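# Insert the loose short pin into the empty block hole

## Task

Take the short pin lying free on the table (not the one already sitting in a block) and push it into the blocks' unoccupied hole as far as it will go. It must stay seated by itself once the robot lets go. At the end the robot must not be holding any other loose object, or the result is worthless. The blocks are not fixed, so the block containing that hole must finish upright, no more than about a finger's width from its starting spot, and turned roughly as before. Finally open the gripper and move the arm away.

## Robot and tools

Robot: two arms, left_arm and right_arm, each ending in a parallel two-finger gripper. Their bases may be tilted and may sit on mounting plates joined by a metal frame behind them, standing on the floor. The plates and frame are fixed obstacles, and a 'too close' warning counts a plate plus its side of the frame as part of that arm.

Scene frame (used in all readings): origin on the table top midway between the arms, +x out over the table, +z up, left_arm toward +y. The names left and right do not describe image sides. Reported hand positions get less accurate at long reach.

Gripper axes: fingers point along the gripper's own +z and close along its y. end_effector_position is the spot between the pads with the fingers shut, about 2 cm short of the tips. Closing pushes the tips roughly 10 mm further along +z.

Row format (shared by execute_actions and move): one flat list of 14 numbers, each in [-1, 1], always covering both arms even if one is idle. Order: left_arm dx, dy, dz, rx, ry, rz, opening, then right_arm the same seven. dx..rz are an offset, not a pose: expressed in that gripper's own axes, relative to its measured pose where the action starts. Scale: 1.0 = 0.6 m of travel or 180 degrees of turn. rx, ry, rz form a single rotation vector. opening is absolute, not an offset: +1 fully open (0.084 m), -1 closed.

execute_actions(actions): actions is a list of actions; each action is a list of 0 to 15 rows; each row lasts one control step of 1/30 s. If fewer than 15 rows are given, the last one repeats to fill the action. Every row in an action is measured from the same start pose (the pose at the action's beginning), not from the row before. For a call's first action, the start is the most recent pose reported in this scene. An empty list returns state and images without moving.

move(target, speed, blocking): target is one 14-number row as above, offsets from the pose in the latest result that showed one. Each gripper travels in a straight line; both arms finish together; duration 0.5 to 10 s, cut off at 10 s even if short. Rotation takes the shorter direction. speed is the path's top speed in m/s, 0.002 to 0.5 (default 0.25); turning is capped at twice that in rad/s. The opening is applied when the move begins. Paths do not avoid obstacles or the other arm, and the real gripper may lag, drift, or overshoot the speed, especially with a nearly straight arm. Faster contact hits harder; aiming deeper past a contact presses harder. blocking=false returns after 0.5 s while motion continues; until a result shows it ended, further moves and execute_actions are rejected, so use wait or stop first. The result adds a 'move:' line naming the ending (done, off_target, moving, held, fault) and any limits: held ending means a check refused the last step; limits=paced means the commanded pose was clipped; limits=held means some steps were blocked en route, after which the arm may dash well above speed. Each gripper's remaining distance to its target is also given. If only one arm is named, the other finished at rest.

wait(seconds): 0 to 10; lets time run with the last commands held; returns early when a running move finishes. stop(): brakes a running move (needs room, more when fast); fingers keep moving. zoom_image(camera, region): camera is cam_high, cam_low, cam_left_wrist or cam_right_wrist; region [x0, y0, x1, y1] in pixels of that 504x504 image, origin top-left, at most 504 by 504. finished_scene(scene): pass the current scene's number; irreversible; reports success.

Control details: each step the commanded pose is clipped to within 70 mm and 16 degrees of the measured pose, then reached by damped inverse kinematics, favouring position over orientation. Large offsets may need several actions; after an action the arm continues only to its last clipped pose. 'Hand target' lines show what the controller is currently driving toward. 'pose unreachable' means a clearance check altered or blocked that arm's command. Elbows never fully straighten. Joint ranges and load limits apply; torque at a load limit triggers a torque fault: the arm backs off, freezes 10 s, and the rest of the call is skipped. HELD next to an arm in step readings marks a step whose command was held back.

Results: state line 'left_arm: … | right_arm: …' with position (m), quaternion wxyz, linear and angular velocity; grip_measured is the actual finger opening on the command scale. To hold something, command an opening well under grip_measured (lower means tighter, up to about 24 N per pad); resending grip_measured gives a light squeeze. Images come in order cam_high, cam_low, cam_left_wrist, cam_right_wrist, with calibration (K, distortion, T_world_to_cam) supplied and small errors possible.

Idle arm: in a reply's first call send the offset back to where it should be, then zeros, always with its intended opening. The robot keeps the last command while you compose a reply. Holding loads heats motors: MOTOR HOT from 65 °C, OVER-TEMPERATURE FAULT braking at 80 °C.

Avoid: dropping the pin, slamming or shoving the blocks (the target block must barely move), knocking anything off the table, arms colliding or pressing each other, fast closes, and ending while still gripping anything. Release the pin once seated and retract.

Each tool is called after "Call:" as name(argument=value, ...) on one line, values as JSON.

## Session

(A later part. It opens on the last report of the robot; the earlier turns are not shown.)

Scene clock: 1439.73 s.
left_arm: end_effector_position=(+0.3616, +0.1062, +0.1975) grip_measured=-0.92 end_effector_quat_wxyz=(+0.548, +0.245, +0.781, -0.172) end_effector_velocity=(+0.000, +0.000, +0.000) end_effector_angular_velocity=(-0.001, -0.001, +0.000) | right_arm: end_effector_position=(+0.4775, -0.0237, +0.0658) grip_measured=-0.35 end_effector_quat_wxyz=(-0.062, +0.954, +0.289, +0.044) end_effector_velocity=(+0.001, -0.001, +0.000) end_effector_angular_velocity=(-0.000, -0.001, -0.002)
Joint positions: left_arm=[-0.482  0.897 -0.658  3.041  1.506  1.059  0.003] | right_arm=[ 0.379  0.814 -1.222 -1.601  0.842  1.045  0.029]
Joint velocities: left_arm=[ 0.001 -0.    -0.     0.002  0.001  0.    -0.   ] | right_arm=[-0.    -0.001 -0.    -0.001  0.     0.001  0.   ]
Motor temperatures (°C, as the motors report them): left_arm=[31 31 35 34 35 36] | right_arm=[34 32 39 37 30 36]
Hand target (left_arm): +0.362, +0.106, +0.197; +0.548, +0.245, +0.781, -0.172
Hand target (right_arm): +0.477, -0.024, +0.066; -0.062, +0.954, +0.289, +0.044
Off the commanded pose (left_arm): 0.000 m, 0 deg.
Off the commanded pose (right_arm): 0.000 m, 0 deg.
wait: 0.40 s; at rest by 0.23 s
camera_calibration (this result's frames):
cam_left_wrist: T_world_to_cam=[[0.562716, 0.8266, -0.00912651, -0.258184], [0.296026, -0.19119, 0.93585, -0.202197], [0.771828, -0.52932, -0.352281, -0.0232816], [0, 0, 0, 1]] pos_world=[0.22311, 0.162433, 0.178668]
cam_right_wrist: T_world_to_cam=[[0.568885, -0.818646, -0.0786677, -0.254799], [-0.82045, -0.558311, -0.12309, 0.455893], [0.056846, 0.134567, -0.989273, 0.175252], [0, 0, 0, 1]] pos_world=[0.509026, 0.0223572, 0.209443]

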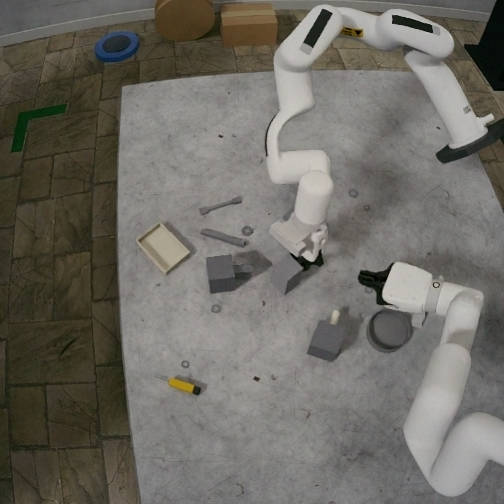

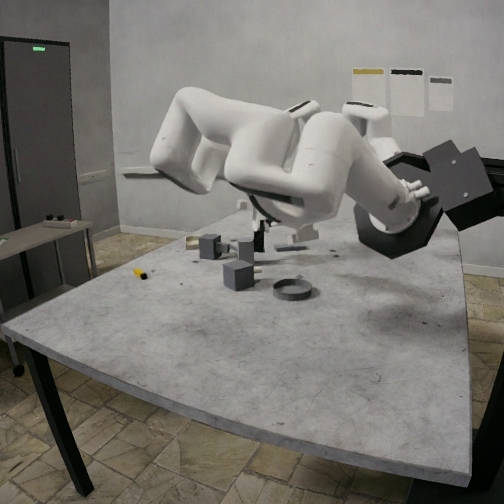

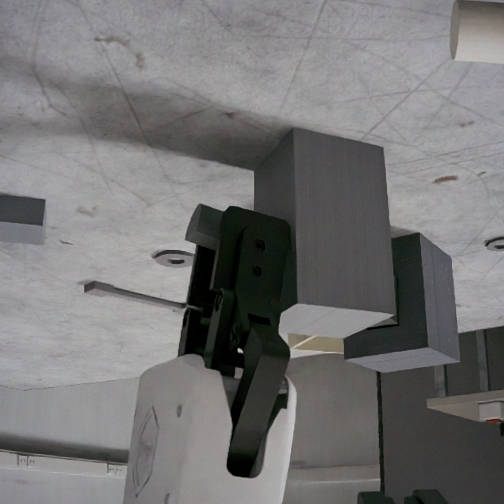

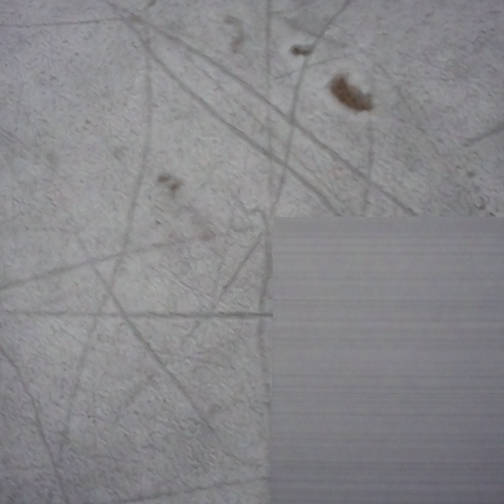

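Call:
execute_actions(actions=[[[0,0,0,0,0,0,-0.9,-0.0006,0,0.0002,0,0.0007,0,-0.33],[0,0,0,0,0,0,-0.9,-0.0021,0,0.0006,0,0.0023,0,-0.33],[0,0,0,0,0,0,-0.9,-0.0042,0,0.0012,0,0.0047,0,-0.33],[0,0,0,0,0,0,-0.9,-0.0067,0,0.0019,0,0.0074,0,-0.33],[0,0,0,0,0,0,-0.9,-0.0094,0,0.0027,0,0.0104,0,-0.33],[0,0,0,0,0,0,-0.9,-0.0121,0,0.0035,0,0.0135,0,-0.33],[0,0,0,0,0,0,-0.9,-0.0148,0,0.0043,0,0.0165,0,-0.33],[0,0,0,0,0,0,-0.9,-0.0173,0,0.0050,0,0.0192,0,-0.33],[0,0,0,0,0,0,-0.9,-0.0194,0,0.0056,0,0.0216,0,-0.33],[0,0,0,0,0,0,-0.9,-0.0209,0,0.0060,0,0.0232,0,-0.33],[0,0,0,0,0,0,-0.9,-0.0215,0,0.0062,0,0.0239,0,-0.33]]])

Call:
wait(seconds=0.3)

Call:
zoom_image(camera="cam_left_wrist", region=[160, 170, 320, 330])

Scene clock: 1452.17 s.
left_arm: end_effector_position=(+0.3616, +0.1062, +0.1975) grip_measured=-0.92 end_effector_quat_wxyz=(+0.548, +0.245, +0.781, -0.172) end_effector_velocity=(+0.001, +0.000, -0.000) end_effector_angular_velocity=(+0.000, +0.000, +0.001) | right_arm: end_effector_position=(+0.4666, -0.0302, +0.0605) grip_measured=-0.35 end_effector_quat_wxyz=(-0.072, +0.952, +0.287, +0.078) end_effector_velocity=(+0.005, -0.001, +0.001) end_effector_angular_velocity=(+0.023, -0.051, -0.019)
Joint positions: left_arm=[-0.482  0.897 -0.658  3.041  1.506  1.059  0.003] | right_arm=[ 0.343  0.78  -1.143 -1.765  0.8    1.166  0.029]
Joint velocities: left_arm=[ 0.001 -0.    -0.001 -0.    -0.001  0.    -0.   ] | right_arm=[-0.009 -0.012  0.021 -0.096 -0.013  0.079 -0.   ]
Motor temperatures (°C, as the motors report them): left_arm=[31 31 35 34 35 36] | right_arm=[34 32 39 37 30 36]
Hand target (left_arm): +0.362, +0.106, +0.197; +0.548, +0.245, +0.781, -0.172
Hand target (right_arm): +0.467, -0.030, +0.061; -0.073, +0.952, +0.286, +0.080
Off the commanded pose (left_arm): 0.000 m, 0 deg.
Off the commanded pose (right_arm): 0.000 m, 0 deg.
Step readings (end_effector_position):
0: left_arm (+0.3616, +0.1062, +0.1975) | right_arm (+0.4775, -0.0237, +0.0658)
1: left_arm (+0.3616, +0.1062, +0.1975) | right_arm (+0.4775, -0.0237, +0.0658)
2: left_arm (+0.3616, +0.1062, +0.1975) | right_arm (+0.4774, -0.0237, +0.0658)
4: left_arm (+0.3616, +0.1062, +0.1975) | right_arm (+0.4769, -0.0241, +0.0657)
8: left_arm (+0.3616, +0.1062, +0.1975) | right_arm (+0.4726, -0.0265, +0.0637)
15: end_effector_position above
camera_calibration (this result's frames):
cam_left_wrist: T_world_to_cam=[[0.562717, 0.8266, -0.0091266, -0.258184], [0.296026, -0.19119, 0.93585, -0.202197], [0.771828, -0.52932, -0.352281, -0.0232815], [0, 0, 0, 1]] pos_world=[0.223109, 0.162433, 0.178668]
cam_right_wrist: T_world_to_cam=[[0.568637, -0.818825, -0.0785977, -0.254217], [-0.814388, -0.546934, -0.193999, 0.44455], [0.115863, 0.174324, -0.977848, 0.144397], [0, 0, 0, 1]] pos_world=[0.489863, 0.00980816, 0.20746]

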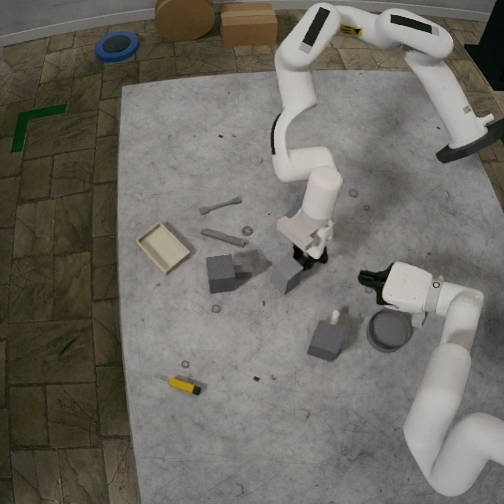

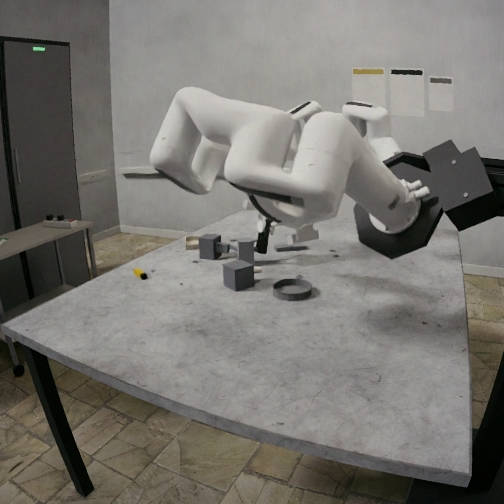

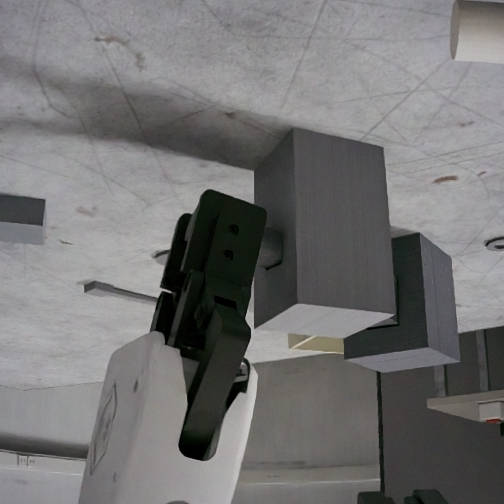

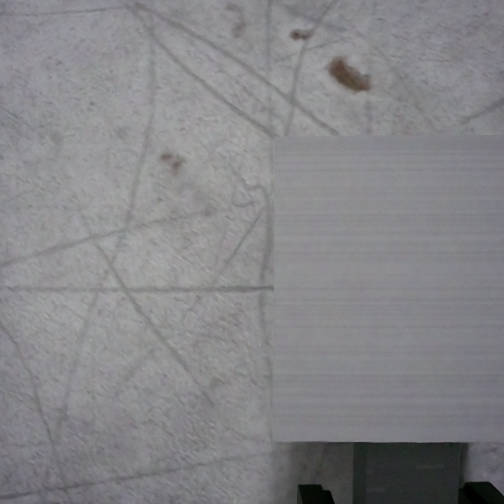

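Scene clock: 1452.47 s.
left_arm: end_effector_position=(+0.3616, +0.1062, +0.1975) grip_measured=-0.92 end_effector_quat_wxyz=(+0.548, +0.245, +0.781, -0.172) end_effector_velocity=(-0.000, -0.000, +0.000) end_effector_angular_velocity=(-0.001, -0.001, -0.000) | right_arm: end_effector_position=(+0.4671, -0.0301, +0.0607) grip_measured=-0.35 end_effector_quat_wxyz=(-0.073, +0.952, +0.286, +0.080) end_effector_velocity=(-0.002, +0.000, -0.001) end_effector_angular_velocity=(-0.000, +0.003, +0.003)
Joint positions: left_arm=[-0.482  0.897 -0.658  3.041  1.506  1.059  0.003] | right_arm=[ 0.343  0.779 -1.143 -1.77   0.8    1.171  0.029]
Joint velocities: left_arm=[ 0.    -0.     0.001  0.002  0.    -0.     0.   ] | right_arm=[-0.001  0.001  0.003 -0.    -0.     0.     0.   ]
Motor temperatures (°C, as the motors report them): left_arm=[31 31 35 34 35 36] | right_arm=[34 32 39 37 30 36]
Hand target (left_arm): +0.362, +0.106, +0.197; +0.548, +0.245, +0.781, -0.172
Hand target (right_arm): +0.467, -0.030, +0.061; -0.073, +0.952, +0.286, +0.080
Off the commanded pose (left_arm): 0.000 m, 0 deg.
Off the commanded pose (right_arm): 0.000 m, 0 deg.
wait: 0.30 s; at rest by 0.17 s
camera_calibration (this result's frames):
cam_left_wrist: T_world_to_cam=[[0.562716, 0.8266, -0.00912631, -0.258184], [0.296026, -0.19119, 0.93585, -0.202197], [0.771828, -0.52932, -0.352281, -0.0232816], [0, 0, 0, 1]] pos_world=[0.22311, 0.162433, 0.178668]
cam_right_wrist: T_world_to_cam=[[0.567839, -0.819446, -0.0778913, -0.254079], [-0.814474, -0.545645, -0.197239, 0.445319], [0.119126, 0.175441, -0.977256, 0.143048], [0, 0, 0, 1]] pos_world=[0.489936, 0.00968557, 0.207838]

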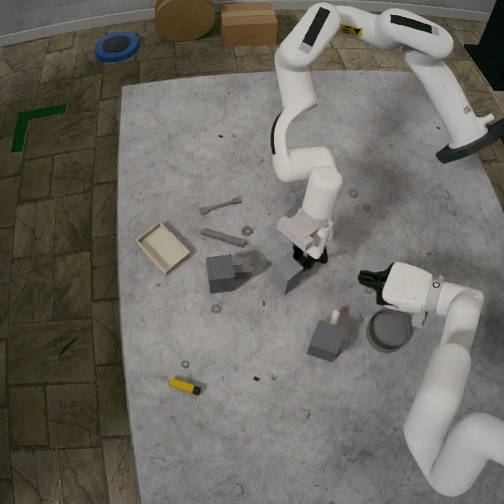

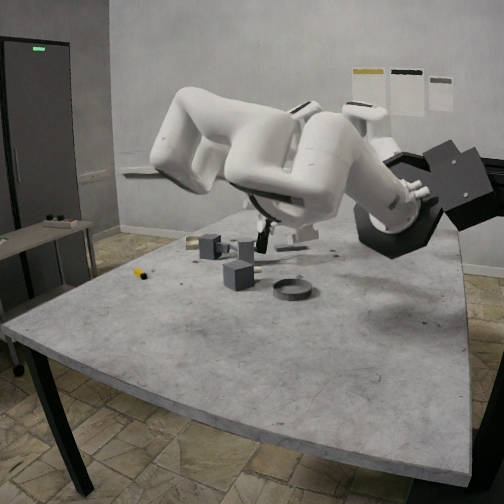

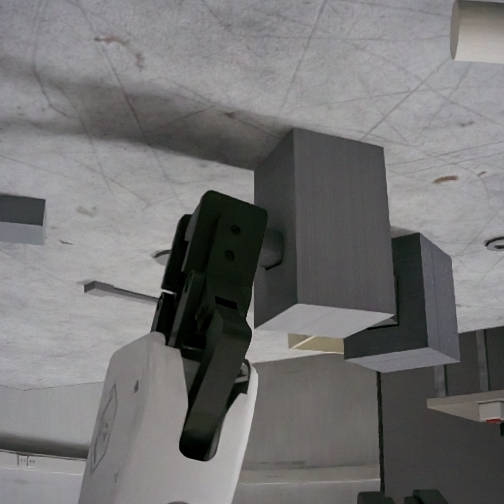

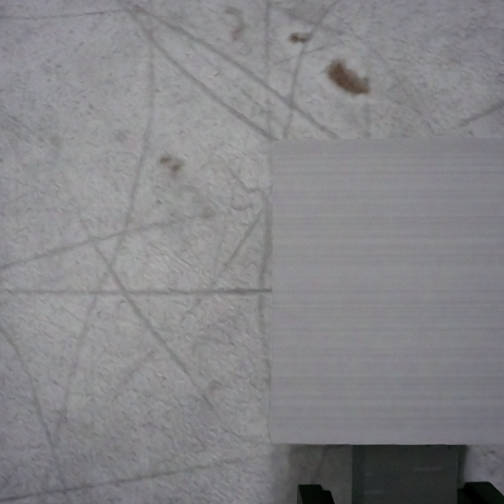

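Region (160, 170, 320, 330) of cam_left_wrist's 504x504 image, scaled by 3.150, with more detail than that image has.

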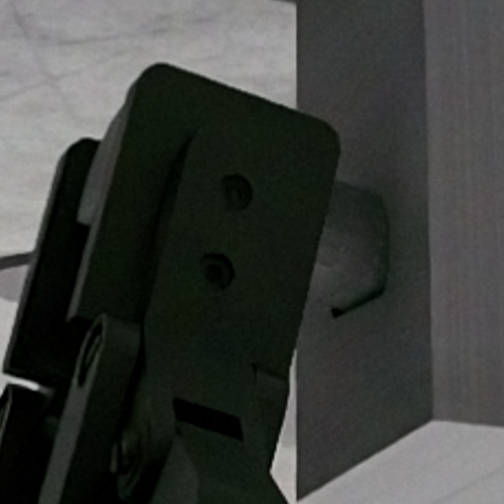

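Call:
execute_actions(actions=[[[0,0,0,0,0,0,-0.9,-0.0002,0.0002,0,0,0,0,-0.36],[0,0,0,0,0,0,-0.9,-0.0002,0.0004,0,0,0,0,-0.39],[0,0,0,0,0,0,-0.9,-0.0002,0.0004,0,0,0,0,-0.42],[0,0,0,0,0,0,-0.9,-0.0002,0.0004,0,0,0,0,-0.44],[0,0,0,0,0,0,-0.9,-0.0002,0.0004,0,0,0,0,-0.455],[0,0,0,0,0,0,-0.9,-0.0002,0.0004,0,0,0,0,-0.47],[0,0,0,0,0,0,-0.9,-0.0002,0.0004,0,0,0,0,-0.485],[0,0,0,0,0,0,-0.9,-0.0002,0.0004,0,0,0,0,-0.50],[0,0,0,0,0,0,-0.9,-0.0002,0.0004,0,0,0,0,-0.515],[0,0,0,0,0,0,-0.9,-0.0002,0.0004,0,0,0,0,-0.53],[0,0,0,0,0,0,-0.9,-0.0002,0.0004,0,0,0,0,-0.55],[0,0,0,0,0,0,-0.9,-0.0002,0.0004,0,0,0,0,-0.6],[0,0,0,0,0,0,-0.9,-0.0002,0.0004,0,0,0,0,-0.7],[0,0,0,0,0,0,-0.9,-0.0002,0.0004,0,0,0,0,-0.85],[0,0,0,0,0,0,-0.9,-0.0002,0.0004,0,0,0,0,-1]]])

Call:
wait(seconds=0.3)

Call:
zoom_image(camera="cam_left_wrist", region=[160, 170, 320, 330])

Call:
zoom_image(camera="cam_left_wrist", region=[240, 210, 310, 280])

Scene clock: 1464.30 s.
left_arm: end_effector_position=(+0.3616, +0.1062, +0.1975) grip_measured=-0.92 end_effector_quat_wxyz=(+0.548, +0.245, +0.781, -0.172) end_effector_velocity=(-0.000, +0.000, -0.000) end_effector_angular_velocity=(+0.001, +0.001, -0.000) | right_arm: end_effector_position=(+0.4672, -0.0303, +0.0607) grip_measured=-0.51 end_effector_quat_wxyz=(-0.073, +0.952, +0.286, +0.080) end_effector_velocity=(+0.000, +0.000, +0.000) end_effector_angular_velocity=(+0.001, -0.000, +0.000)
Joint positions: left_arm=[-0.482  0.897 -0.658  3.041  1.506  1.059  0.003] | right_arm=[ 0.342  0.779 -1.142 -1.77   0.8    1.17   0.022]
Joint velocities: left_arm=[ 0.001  0.    -0.    -0.    -0.001  0.001 -0.   ] | right_arm=[-0.    -0.    -0.    -0.001 -0.001 -0.     0.   ]
Motor temperatures (°C, as the motors report them): left_arm=[31 31 35 34 35 36] | right_arm=[34 32 39 37 30 36]
Hand target (left_arm): +0.362, +0.106, +0.197; +0.548, +0.245, +0.781, -0.172
Hand target (right_arm): +0.467, -0.030, +0.061; -0.073, +0.952, +0.286, +0.080
Off the commanded pose (left_arm): 0.000 m, 0 deg.
Off the commanded pose (right_arm): 0.000 m, 0 deg.
Step readings (end_effector_position):
0: left_arm (+0.3616, +0.1062, +0.1975) | right_arm (+0.4670, -0.0301, +0.0607)
1: left_arm (+0.3616, +0.1062, +0.1975) | right_arm (+0.4670, -0.0301, +0.0607)
2: left_arm (+0.3616, +0.1062, +0.1975) | right_arm (+0.4670, -0.0301, +0.0607)
4: left_arm (+0.3616, +0.1062, +0.1975) | right_arm (+0.4671, -0.0302, +0.0607)
8: left_arm (+0.3616, +0.1062, +0.1975) | right_arm (+0.4672, -0.0304, +0.0607)
15: end_effector_position above
camera_calibration (this result's frames):
cam_left_wrist: T_world_to_cam=[[0.562716, 0.8266, -0.00912651, -0.258184], [0.296026, -0.19119, 0.93585, -0.202197], [0.771828, -0.52932, -0.352281, -0.0232816], [0, 0, 0, 1]] pos_world=[0.22311, 0.162433, 0.178668]
cam_right_wrist: T_world_to_cam=[[0.567875, -0.819419, -0.0779109, -0.254314], [-0.814446, -0.54567, -0.197288, 0.445201], [0.119148, 0.175489, -0.977245, 0.143049], [0, 0, 0, 1]] pos_world=[0.489966, 0.00943963, 0.207813]

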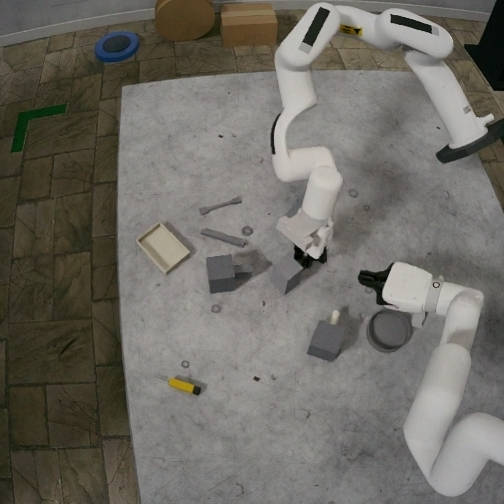

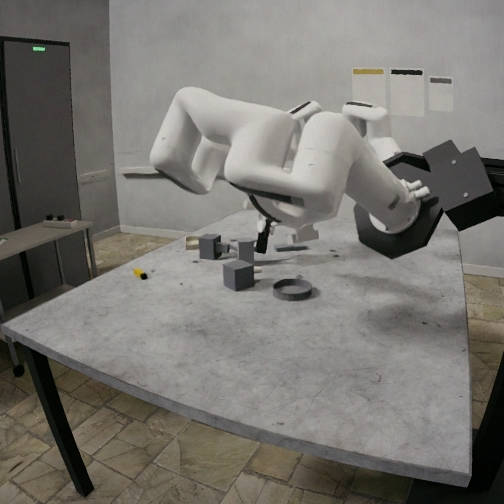

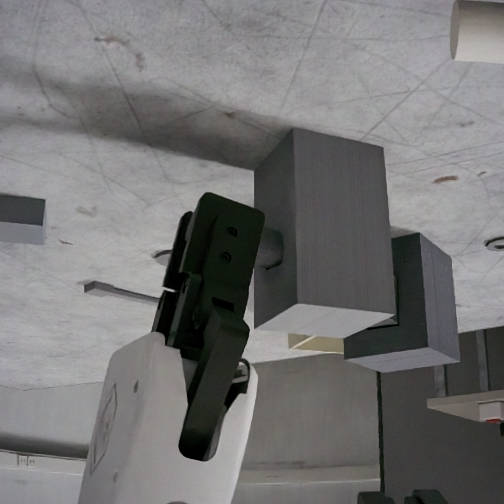

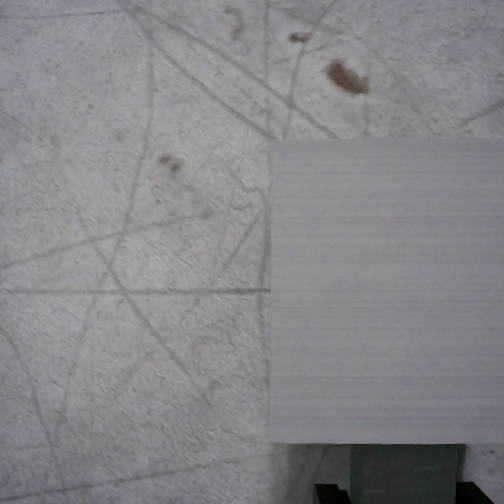

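Scene clock: 1464.60 s.
left_arm: end_effector_position=(+0.3616, +0.1062, +0.1975) grip_measured=-0.92 end_effector_quat_wxyz=(+0.548, +0.245, +0.781, -0.172) end_effector_velocity=(-0.001, -0.000, +0.000) end_effector_angular_velocity=(-0.000, -0.000, -0.001) | right_arm: end_effector_position=(+0.4672, -0.0303, +0.0607) grip_measured=-0.51 end_effector_quat_wxyz=(-0.073, +0.952, +0.286, +0.080) end_effector_velocity=(-0.001, +0.000, -0.000) end_effector_angular_velocity=(+0.001, +0.001, +0.000)
Joint positions: left_arm=[-0.482  0.897 -0.658  3.041  1.506  1.059  0.003] | right_arm=[ 0.342  0.779 -1.142 -1.77   0.8    1.17   0.022]
Joint velocities: left_arm=[-0.001  0.     0.001  0.    -0.    -0.    -0.   ] | right_arm=[-0.     0.001 -0.     0.    -0.001  0.     0.   ]
Motor temperatures (°C, as the motors report them): left_arm=[31 31 35 34 35 36] | right_arm=[34 32 39 37 30 36]
Hand target (left_arm): +0.362, +0.106, +0.197; +0.548, +0.245, +0.781, -0.172
Hand target (right_arm): +0.467, -0.030, +0.061; -0.073, +0.952, +0.286, +0.080
Off the commanded pose (left_arm): 0.000 m, 0 deg.
Off the commanded pose (right_arm): 0.000 m, 0 deg.
wait: 0.30 s; at rest by 0.17 s
camera_calibration (this result's frames):
cam_left_wrist: T_world_to_cam=[[0.562717, 0.8266, -0.00912634, -0.258184], [0.296026, -0.19119, 0.93585, -0.202197], [0.771828, -0.52932, -0.352281, -0.0232816], [0, 0, 0, 1]] pos_world=[0.22311, 0.162433, 0.178668]
cam_right_wrist: T_world_to_cam=[[0.56786, -0.819429, -0.0779147, -0.254311], [-0.814457, -0.545657, -0.197277, 0.445203], [0.11914, 0.175484, -0.977247, 0.14305], [0, 0, 0, 1]] pos_world=[0.489969, 0.00943557, 0.207809]

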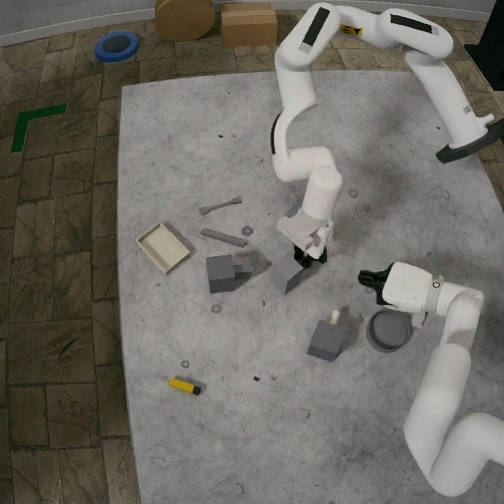

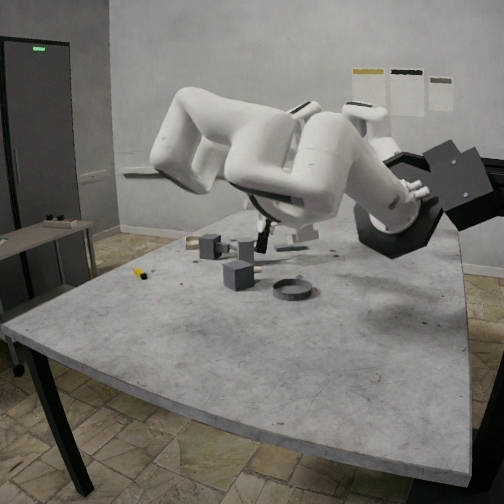

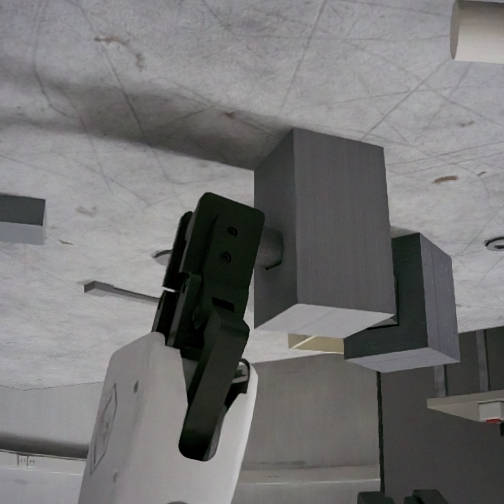

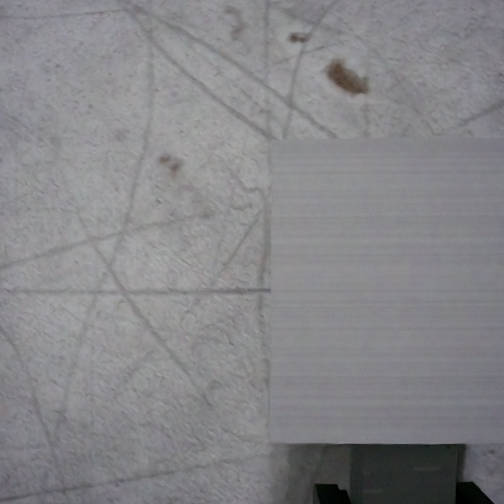

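Region (160, 170, 320, 330) of cam_left_wrist's 504x504 image, scaled by 3.150, with more detail than that image has.

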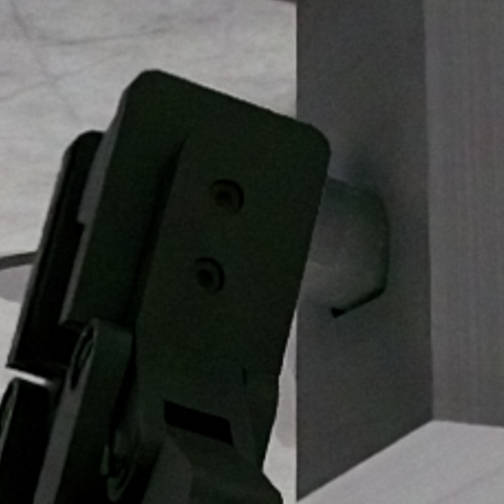

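Region (240, 210, 310, 280) of cam_left_wrist's 504x504 image, scaled by 7.200, with more detail than that image has.

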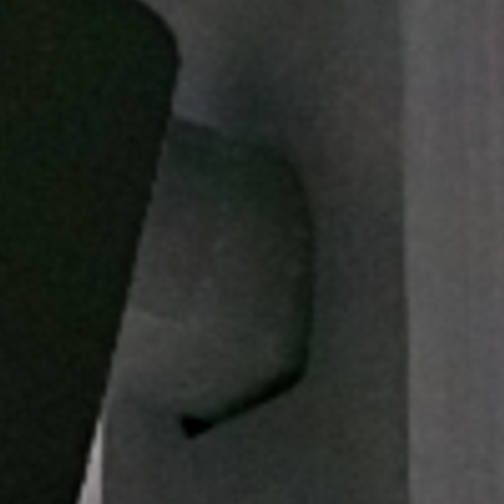

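Call:
move(target=[0,0,0,0,0,0,-0.9,0.0141,0,-0.0088,0,-0.06,0,-1], speed=0.1)

Call:
zoom_image(camera="cam_left_wrist", region=[160, 190, 320, 350])

Call:
zoom_image(camera="cam_left_wrist", region=[250, 210, 320, 280])

Scene clock: 1494.67 s.
left_arm: end_effector_position=(+0.3616, +0.1062, +0.1975) grip_measured=-0.92 end_effector_quat_wxyz=(+0.548, +0.245, +0.781, -0.172) end_effector_velocity=(+0.000, -0.000, +0.000) end_effector_angular_velocity=(+0.000, -0.001, -0.000) | right_arm: end_effector_position=(+0.4733, -0.0270, +0.0674) grip_measured=-0.51 end_effector_quat_wxyz=(-0.045, +0.955, +0.292, -0.011) end_effector_velocity=(-0.001, -0.000, -0.001) end_effector_angular_velocity=(-0.002, +0.004, +0.001)
Joint positions: left_arm=[-0.482  0.897 -0.658  3.041  1.506  1.059  0.003] | right_arm=[ 0.407  0.842 -1.28  -1.429  0.918  0.928  0.022]
Joint velocities: left_arm=[-0.    -0.    -0.001  0.    -0.     0.001 -0.   ] | right_arm=[-0.     0.002 -0.001  0.004  0.002 -0.002  0.   ]
Motor temperatures (°C, as the motors report them): left_arm=[31 31 35 34 35 36] | right_arm=[34 32 39 37 30 36]
Hand target (left_arm): +0.362, +0.106, +0.197; +0.548, +0.245, +0.781, -0.172
Hand target (right_arm): +0.473, -0.027, +0.067; -0.045, +0.955, +0.292, -0.011
Off the commanded pose (left_arm): 0.000 m, 0 deg.
Off the commanded pose (right_arm): 0.000 m, 0 deg.
move: done
camera_calibration (this result's frames):
cam_left_wrist: T_world_to_cam=[[0.562716, 0.8266, -0.00912626, -0.258184], [0.296026, -0.19119, 0.93585, -0.202197], [0.771828, -0.52932, -0.352281, -0.0232817], [0, 0, 0, 1]] pos_world=[0.22311, 0.162433, 0.178668]
cam_right_wrist: T_world_to_cam=[[0.57036, -0.817462, -0.0802781, -0.255542], [-0.820535, -0.571507, -0.0101555, 0.442869], [-0.0375777, 0.0716633, -0.996721, 0.220933], [0, 0, 0, 1]] pos_world=[0.517443, 0.0283742, 0.204192]

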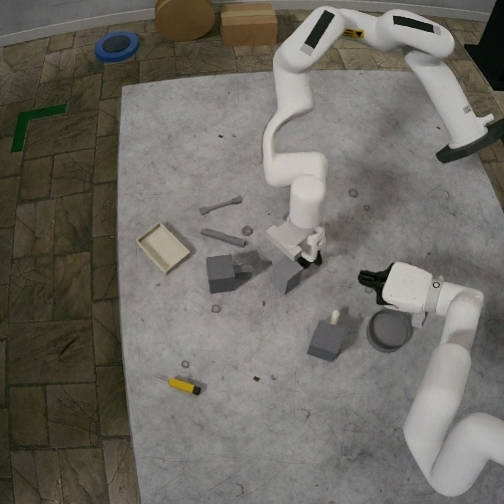

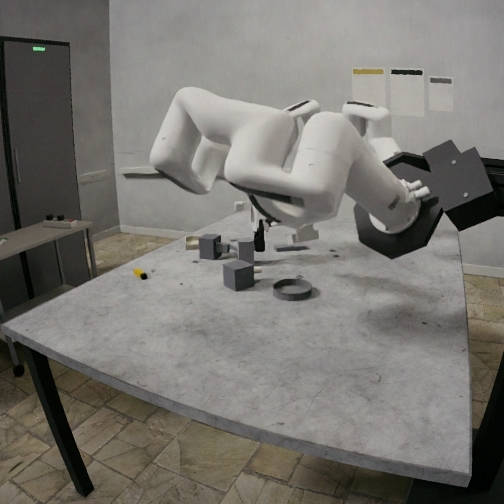

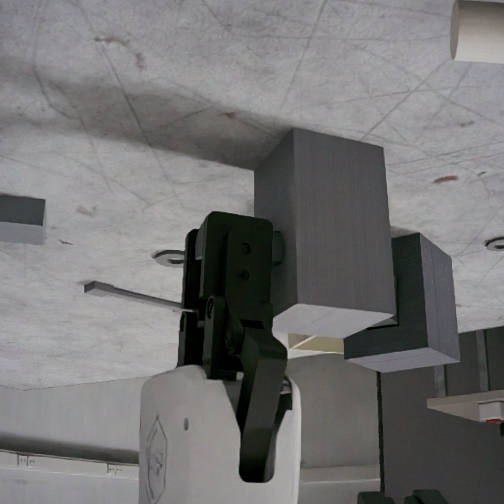

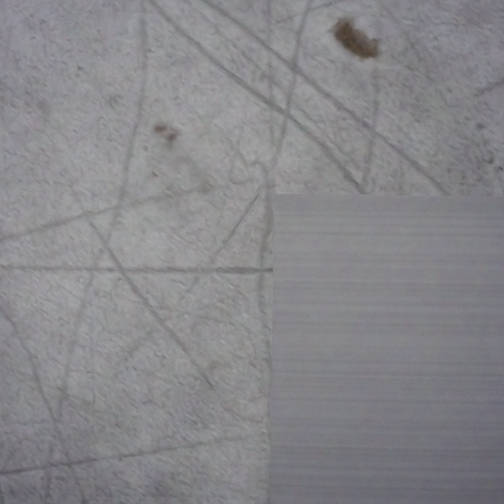

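Region (160, 190, 320, 350) of cam_left_wrist's 504x504 image, scaled by 3.150, with more detail than that image has.

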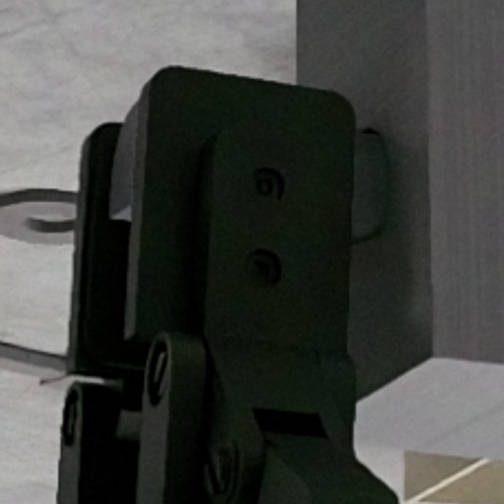

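Region (250, 210, 320, 280) of cam_left_wrist's 504x504 image, scaled by 7.200, with more detail than that image has.

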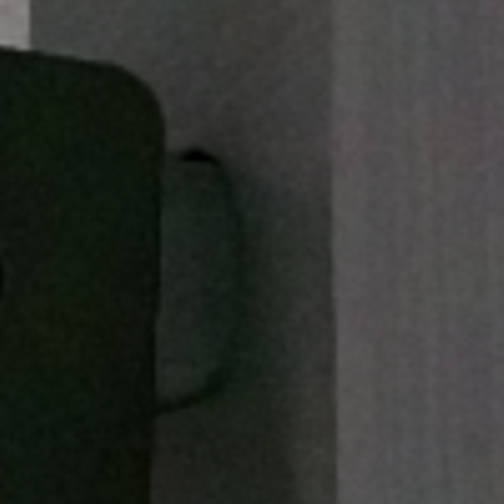

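Call:
execute_actions(actions=[[[0,0,0,0,0,0,-0.9,0.0009,0,-0.0001,0,0,0,-1],[0,0,0,0,0,0,-0.9,0.0014,0,-0.0001,0,0,0,-1],[0,0,0,0,0,0,-0.9,0.0021,0,-0.0001,0,0,0,-1],[0,0,0,0,0,0,-0.9,0.0029,0,-0.0001,0,0,0,-1],[0,0,0,0,0,0,-0.9,0.0037,0,-0.0001,0,0,0,-1],[0,0,0,0,0,0,-0.9,0.0045,0,-0.0001,0,0,0,-1],[0,0,0,0,0,0,-0.9,0.0052,0,-0.0001,0,0,0,-1],[0,0,0,0,0,0,-0.9,0.0059,0,-0.0001,0,0,0,-1],[0,0,0,0,0,0,-0.9,0.0065,0,-0.0001,0,0,0,-1],[0,0,0,0,0,0,-0.9,0.0071,0,-0.0001,0,0,0,-1],[0,0,0,0,0,0,-0.9,0.0076,0,-0.0001,0,0,0,-1],[0,0,0,0,0,0,-0.9,0.0080,0,-0.0001,0,0,0,-1],[0,0,0,0,0,0,-0.9,0.0083,0,-0.0001,0,0,0,-1],[0,0,0,0,0,0,-0.9,0.0085,0,-0.0001,0,0,0,-1]]])

Call:
wait(seconds=0.3)

Call:
zoom_image(camera="cam_left_wrist", region=[160, 190, 320, 350])

Scene clock: 1510.53 s.
left_arm: end_effector_position=(+0.3616, +0.1062, +0.1975) grip_measured=-0.92 end_effector_quat_wxyz=(+0.548, +0.245, +0.781, -0.172) end_effector_velocity=(+0.000, -0.000, +0.000) end_effector_angular_velocity=(-0.000, -0.001, +0.000) | right_arm: end_effector_position=(+0.4766, -0.0245, +0.0672) grip_measured=-0.51 end_effector_quat_wxyz=(-0.045, +0.955, +0.292, -0.011) end_effector_velocity=(+0.002, +0.004, -0.001) end_effector_angular_velocity=(+0.001, +0.003, +0.003)
Joint positions: left_arm=[-0.482  0.897 -0.658  3.041  1.506  1.059  0.003] | right_arm=[ 0.409  0.852 -1.298 -1.419  0.921  0.917  0.022]
Joint velocities: left_arm=[ 0.    -0.    -0.001  0.    -0.     0.     0.   ] | right_arm=[ 0.002  0.014 -0.02   0.01   0.002 -0.012 -0.   ]
Motor temperatures (°C, as the motors report them): left_arm=[31 31 35 34 35 36] | right_arm=[34 32 39 37 30 36]
Hand target (left_arm): +0.362, +0.106, +0.197; +0.548, +0.245, +0.781, -0.172
Hand target (right_arm): +0.477, -0.024, +0.067; -0.045, +0.955, +0.292, -0.011
Off the commanded pose (left_arm): 0.000 m, 0 deg.
Off the commanded pose (right_arm): 0.001 m, 0 deg.
Step readings (end_effector_position):
0: left_arm (+0.3616, +0.1062, +0.1975) | right_arm (+0.4734, -0.0270, +0.0674)
1: left_arm (+0.3616, +0.1062, +0.1975) | right_arm (+0.4734, -0.0270, +0.0674)
2: left_arm (+0.3616, +0.1062, +0.1975) | right_arm (+0.4735, -0.0269, +0.0674)
4: left_arm (+0.3616, +0.1062, +0.1975) | right_arm (+0.4738, -0.0266, +0.0674)
8: left_arm (+0.3616, +0.1062, +0.1975) | right_arm (+0.4753, -0.0257, +0.0675)
15: end_effector_position above
camera_calibration (this result's frames):
cam_left_wrist: T_world_to_cam=[[0.562716, 0.8266, -0.00912636, -0.258184], [0.296026, -0.19119, 0.93585, -0.202197], [0.771828, -0.52932, -0.352281, -0.0232817], [0, 0, 0, 1]] pos_world=[0.22311, 0.162433, 0.178668]
cam_right_wrist: T_world_to_cam=[[0.570697, -0.817237, -0.0801743, -0.255584], [-0.820251, -0.571935, -0.0088388, 0.446805], [-0.0386311, 0.0708074, -0.996742, 0.221179], [0, 0, 0, 1]] pos_world=[0.520898, 0.0310101, 0.203917]

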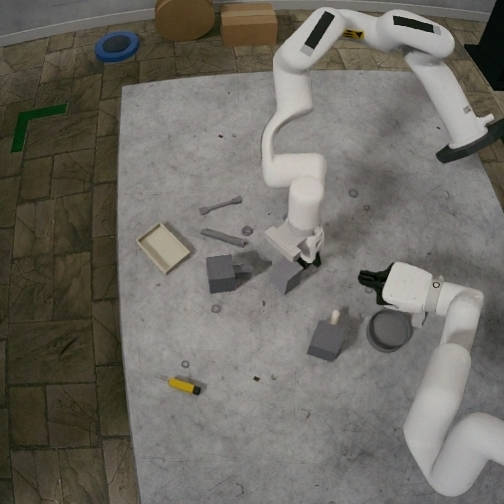

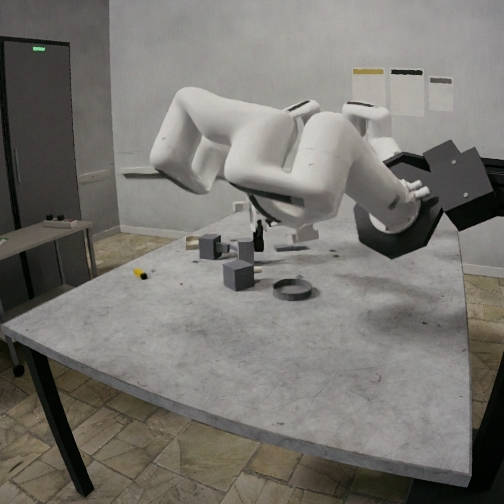

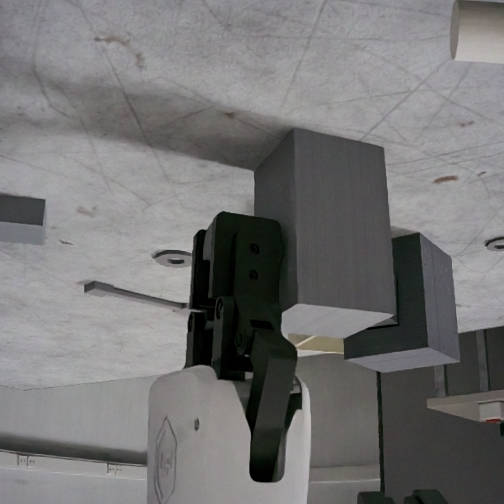

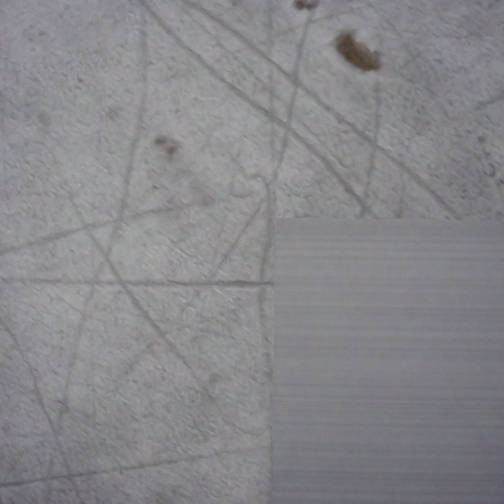

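Scene clock: 1510.83 s.
left_arm: end_effector_position=(+0.3616, +0.1062, +0.1975) grip_measured=-0.92 end_effector_quat_wxyz=(+0.548, +0.245, +0.781, -0.172) end_effector_velocity=(-0.000, -0.000, +0.000) end_effector_angular_velocity=(-0.000, -0.000, -0.001) | right_arm: end_effector_position=(+0.4772, -0.0242, +0.0673) grip_measured=-0.51 end_effector_quat_wxyz=(-0.045, +0.955, +0.292, -0.011) end_effector_velocity=(+0.000, +0.000, +0.001) end_effector_angular_velocity=(+0.001, -0.001, +0.000)
Joint positions: left_arm=[-0.482  0.897 -0.658  3.041  1.506  1.059  0.003] | right_arm=[ 0.41   0.853 -1.3   -1.419  0.921  0.916  0.022]
Joint velocities: left_arm=[-0.     0.     0.001  0.     0.001 -0.     0.   ] | right_arm=[ 0.001 -0.001  0.001 -0.    -0.001  0.    -0.   ]
Motor temperatures (°C, as the motors report them): left_arm=[31 31 35 34 35 36] | right_arm=[34 32 39 37 30 36]
Hand target (left_arm): +0.362, +0.106, +0.197; +0.548, +0.245, +0.781, -0.172
Hand target (right_arm): +0.477, -0.024, +0.067; -0.045, +0.955, +0.292, -0.011
Off the commanded pose (left_arm): 0.000 m, 0 deg.
Off the commanded pose (right_arm): 0.000 m, 0 deg.
wait: 0.30 s; at rest by 0.17 s
camera_calibration (this result's frames):
cam_left_wrist: T_world_to_cam=[[0.562716, 0.8266, -0.00912627, -0.258184], [0.296026, -0.19119, 0.93585, -0.202197], [0.771828, -0.52932, -0.352281, -0.0232817], [0, 0, 0, 1]] pos_world=[0.22311, 0.162433, 0.178668]
cam_right_wrist: T_world_to_cam=[[0.570534, -0.817328, -0.0804048, -0.255563], [-0.820394, -0.571716, -0.00973549, 0.447646], [-0.0380117, 0.071518, -0.996715, 0.221028], [0, 0, 0, 1]] pos_world=[0.521455, 0.0312401, 0.204112]

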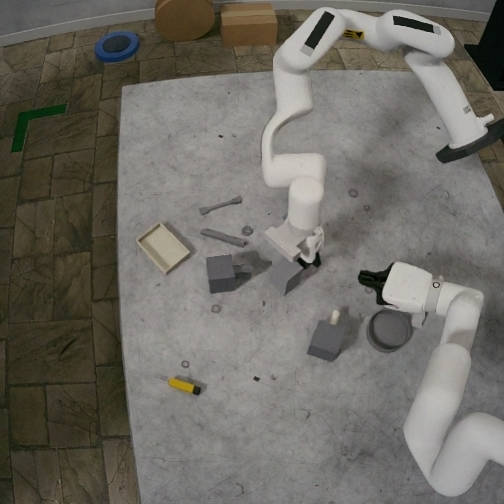

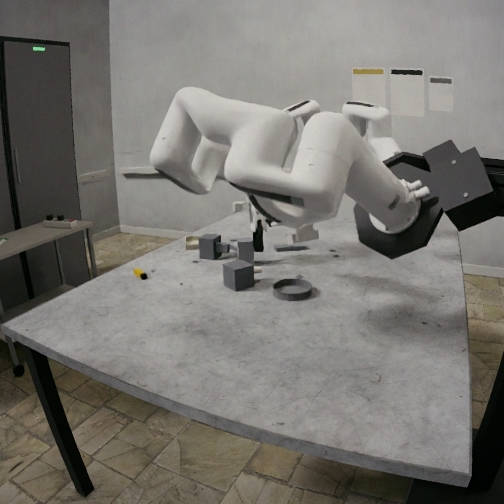

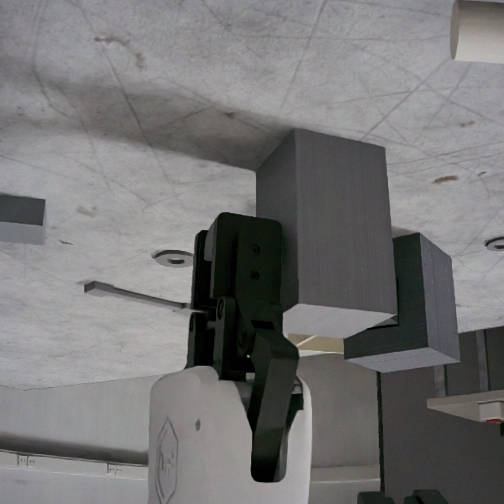

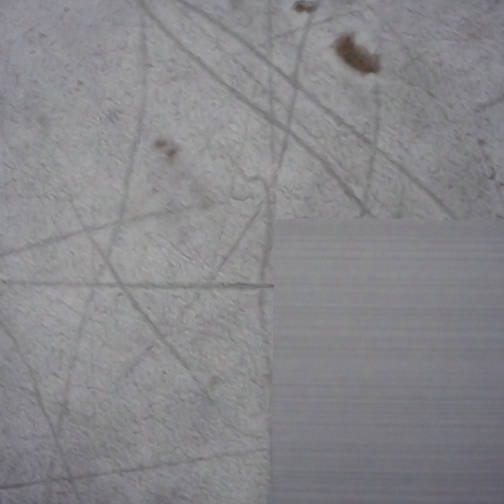

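Region (160, 190, 320, 350) of cam_left_wrist's 504x504 image, scaled by 3.150, with more detail than that image has.

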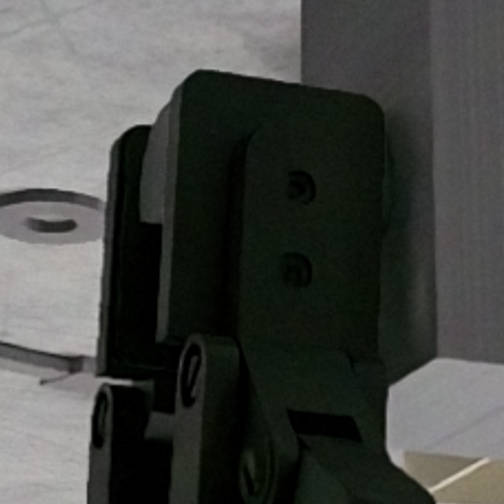

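Call:
zoom_image(camera="cam_left_wrist", region=[280, 270, 410, 350])

Call:
zoom_image(camera="cam_right_wrist", region=[254, 200, 504, 504])

Call:
zoom_image(camera="cam_left_wrist", region=[185, 205, 245, 275])

Region (280, 270, 410, 350) of cam_left_wrist's 504x504 image, scaled by 3.877, with more detail than that image has; it fills the top 310 rows of this view, and the rest is white.

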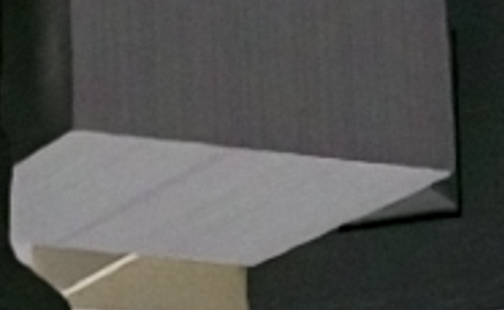

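Region (254, 200, 504, 504) of cam_right_wrist's 504x504 image, scaled by 1.658, with more detail than that image has; it fills the left 414 columns of this view, and the rest is white.

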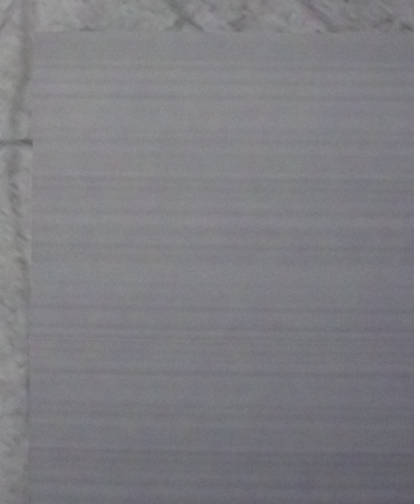

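Region (185, 205, 245, 275) of cam_left_wrist's 504x504 image, scaled by 7.200, with more detail than that image has; it fills the left 432 columns of this view, and the rest is white.

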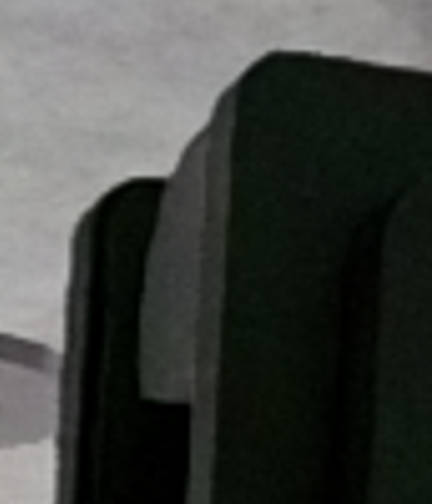

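Call:
execute_actions(actions=[])

Call:
zoom_image(camera="cam_left_wrist", region=[160, 190, 320, 350])

Scene clock: 1558.67 s.
left_arm: end_effector_position=(+0.3616, +0.1062, +0.1975) grip_measured=-0.92 end_effector_quat_wxyz=(+0.548, +0.245, +0.781, -0.172) end_effector_velocity=(+0.000, +0.000, -0.000) end_effector_angular_velocity=(+0.001, +0.001, +0.001) | right_arm: end_effector_position=(+0.4775, -0.0242, +0.0675) grip_measured=-0.51 end_effector_quat_wxyz=(-0.045, +0.955, +0.292, -0.011) end_effector_velocity=(-0.001, -0.000, -0.000) end_effector_angular_velocity=(-0.002, +0.001, +0.003)
Joint positions: left_arm=[-0.482  0.897 -0.658  3.041  1.506  1.059  0.003] | right_arm=[ 0.41   0.853 -1.3   -1.419  0.921  0.916  0.022]
Joint velocities: left_arm=[-0.    -0.     0.    -0.001 -0.    -0.    -0.   ] | right_arm=[ 0.     0.     0.002 -0.     0.002 -0.001  0.   ]
Motor temperatures (°C, as the motors report them): left_arm=[31 31 35 34 35 36] | right_arm=[34 32 39 37 30 36]
Hand target (left_arm): +0.362, +0.106, +0.197; +0.548, +0.245, +0.781, -0.172
Hand target (right_arm): +0.477, -0.024, +0.067; -0.045, +0.955, +0.292, -0.011
Off the commanded pose (left_arm): 0.000 m, 0 deg.
Off the commanded pose (right_arm): 0.000 m, 0 deg.
camera_calibration (this result's frames):
cam_left_wrist: T_world_to_cam=[[0.562716, 0.8266, -0.00912621, -0.258184], [0.296026, -0.19119, 0.93585, -0.202197], [0.771828, -0.52932, -0.352281, -0.0232817], [0, 0, 0, 1]] pos_world=[0.22311, 0.162433, 0.178668]
cam_right_wrist: T_world_to_cam=[[0.570348, -0.817472, -0.0802683, -0.255624], [-0.820543, -0.571494, -0.0101515, 0.447971], [-0.0375743, 0.0716535, -0.996722, 0.220988], [0, 0, 0, 1]] pos_world=[0.521678, 0.0312127, 0.204293]

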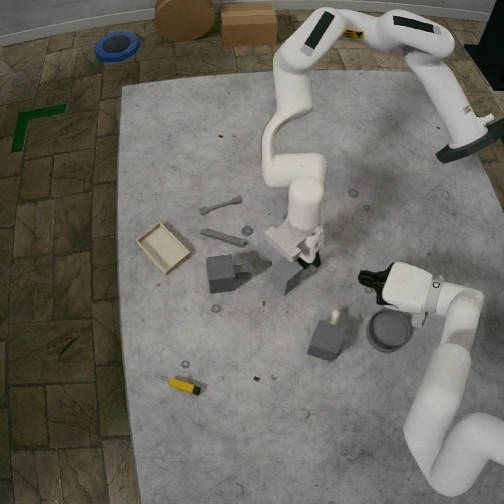

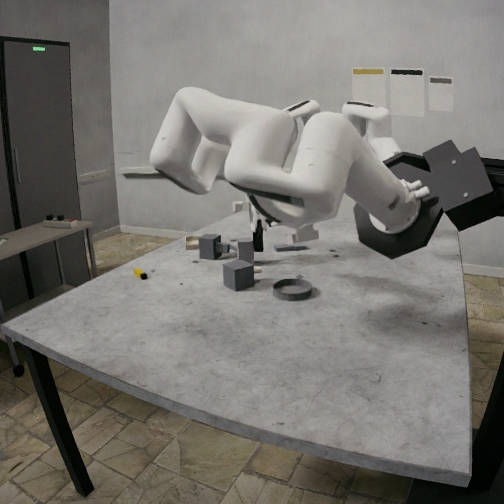

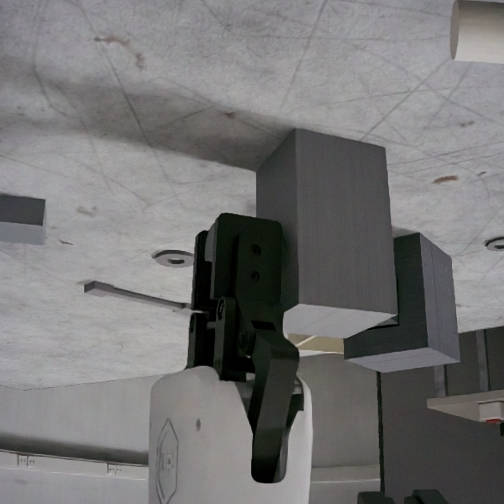

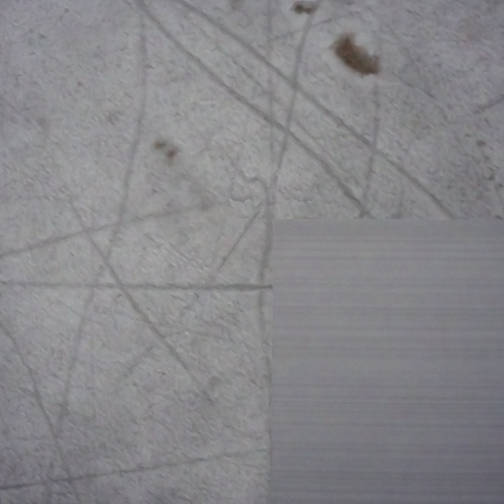

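Region (160, 190, 320, 350) of cam_left_wrist's 504x504 image, scaled by 3.150, with more detail than that image has.

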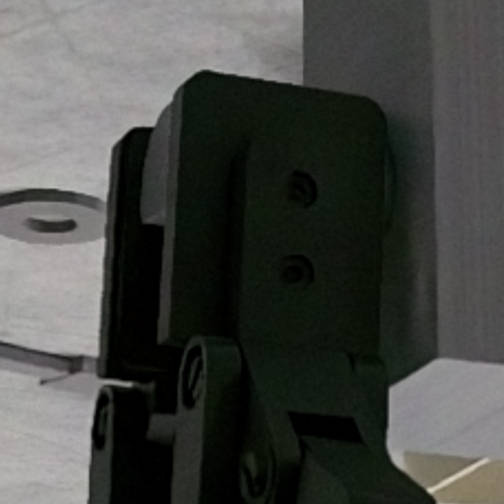

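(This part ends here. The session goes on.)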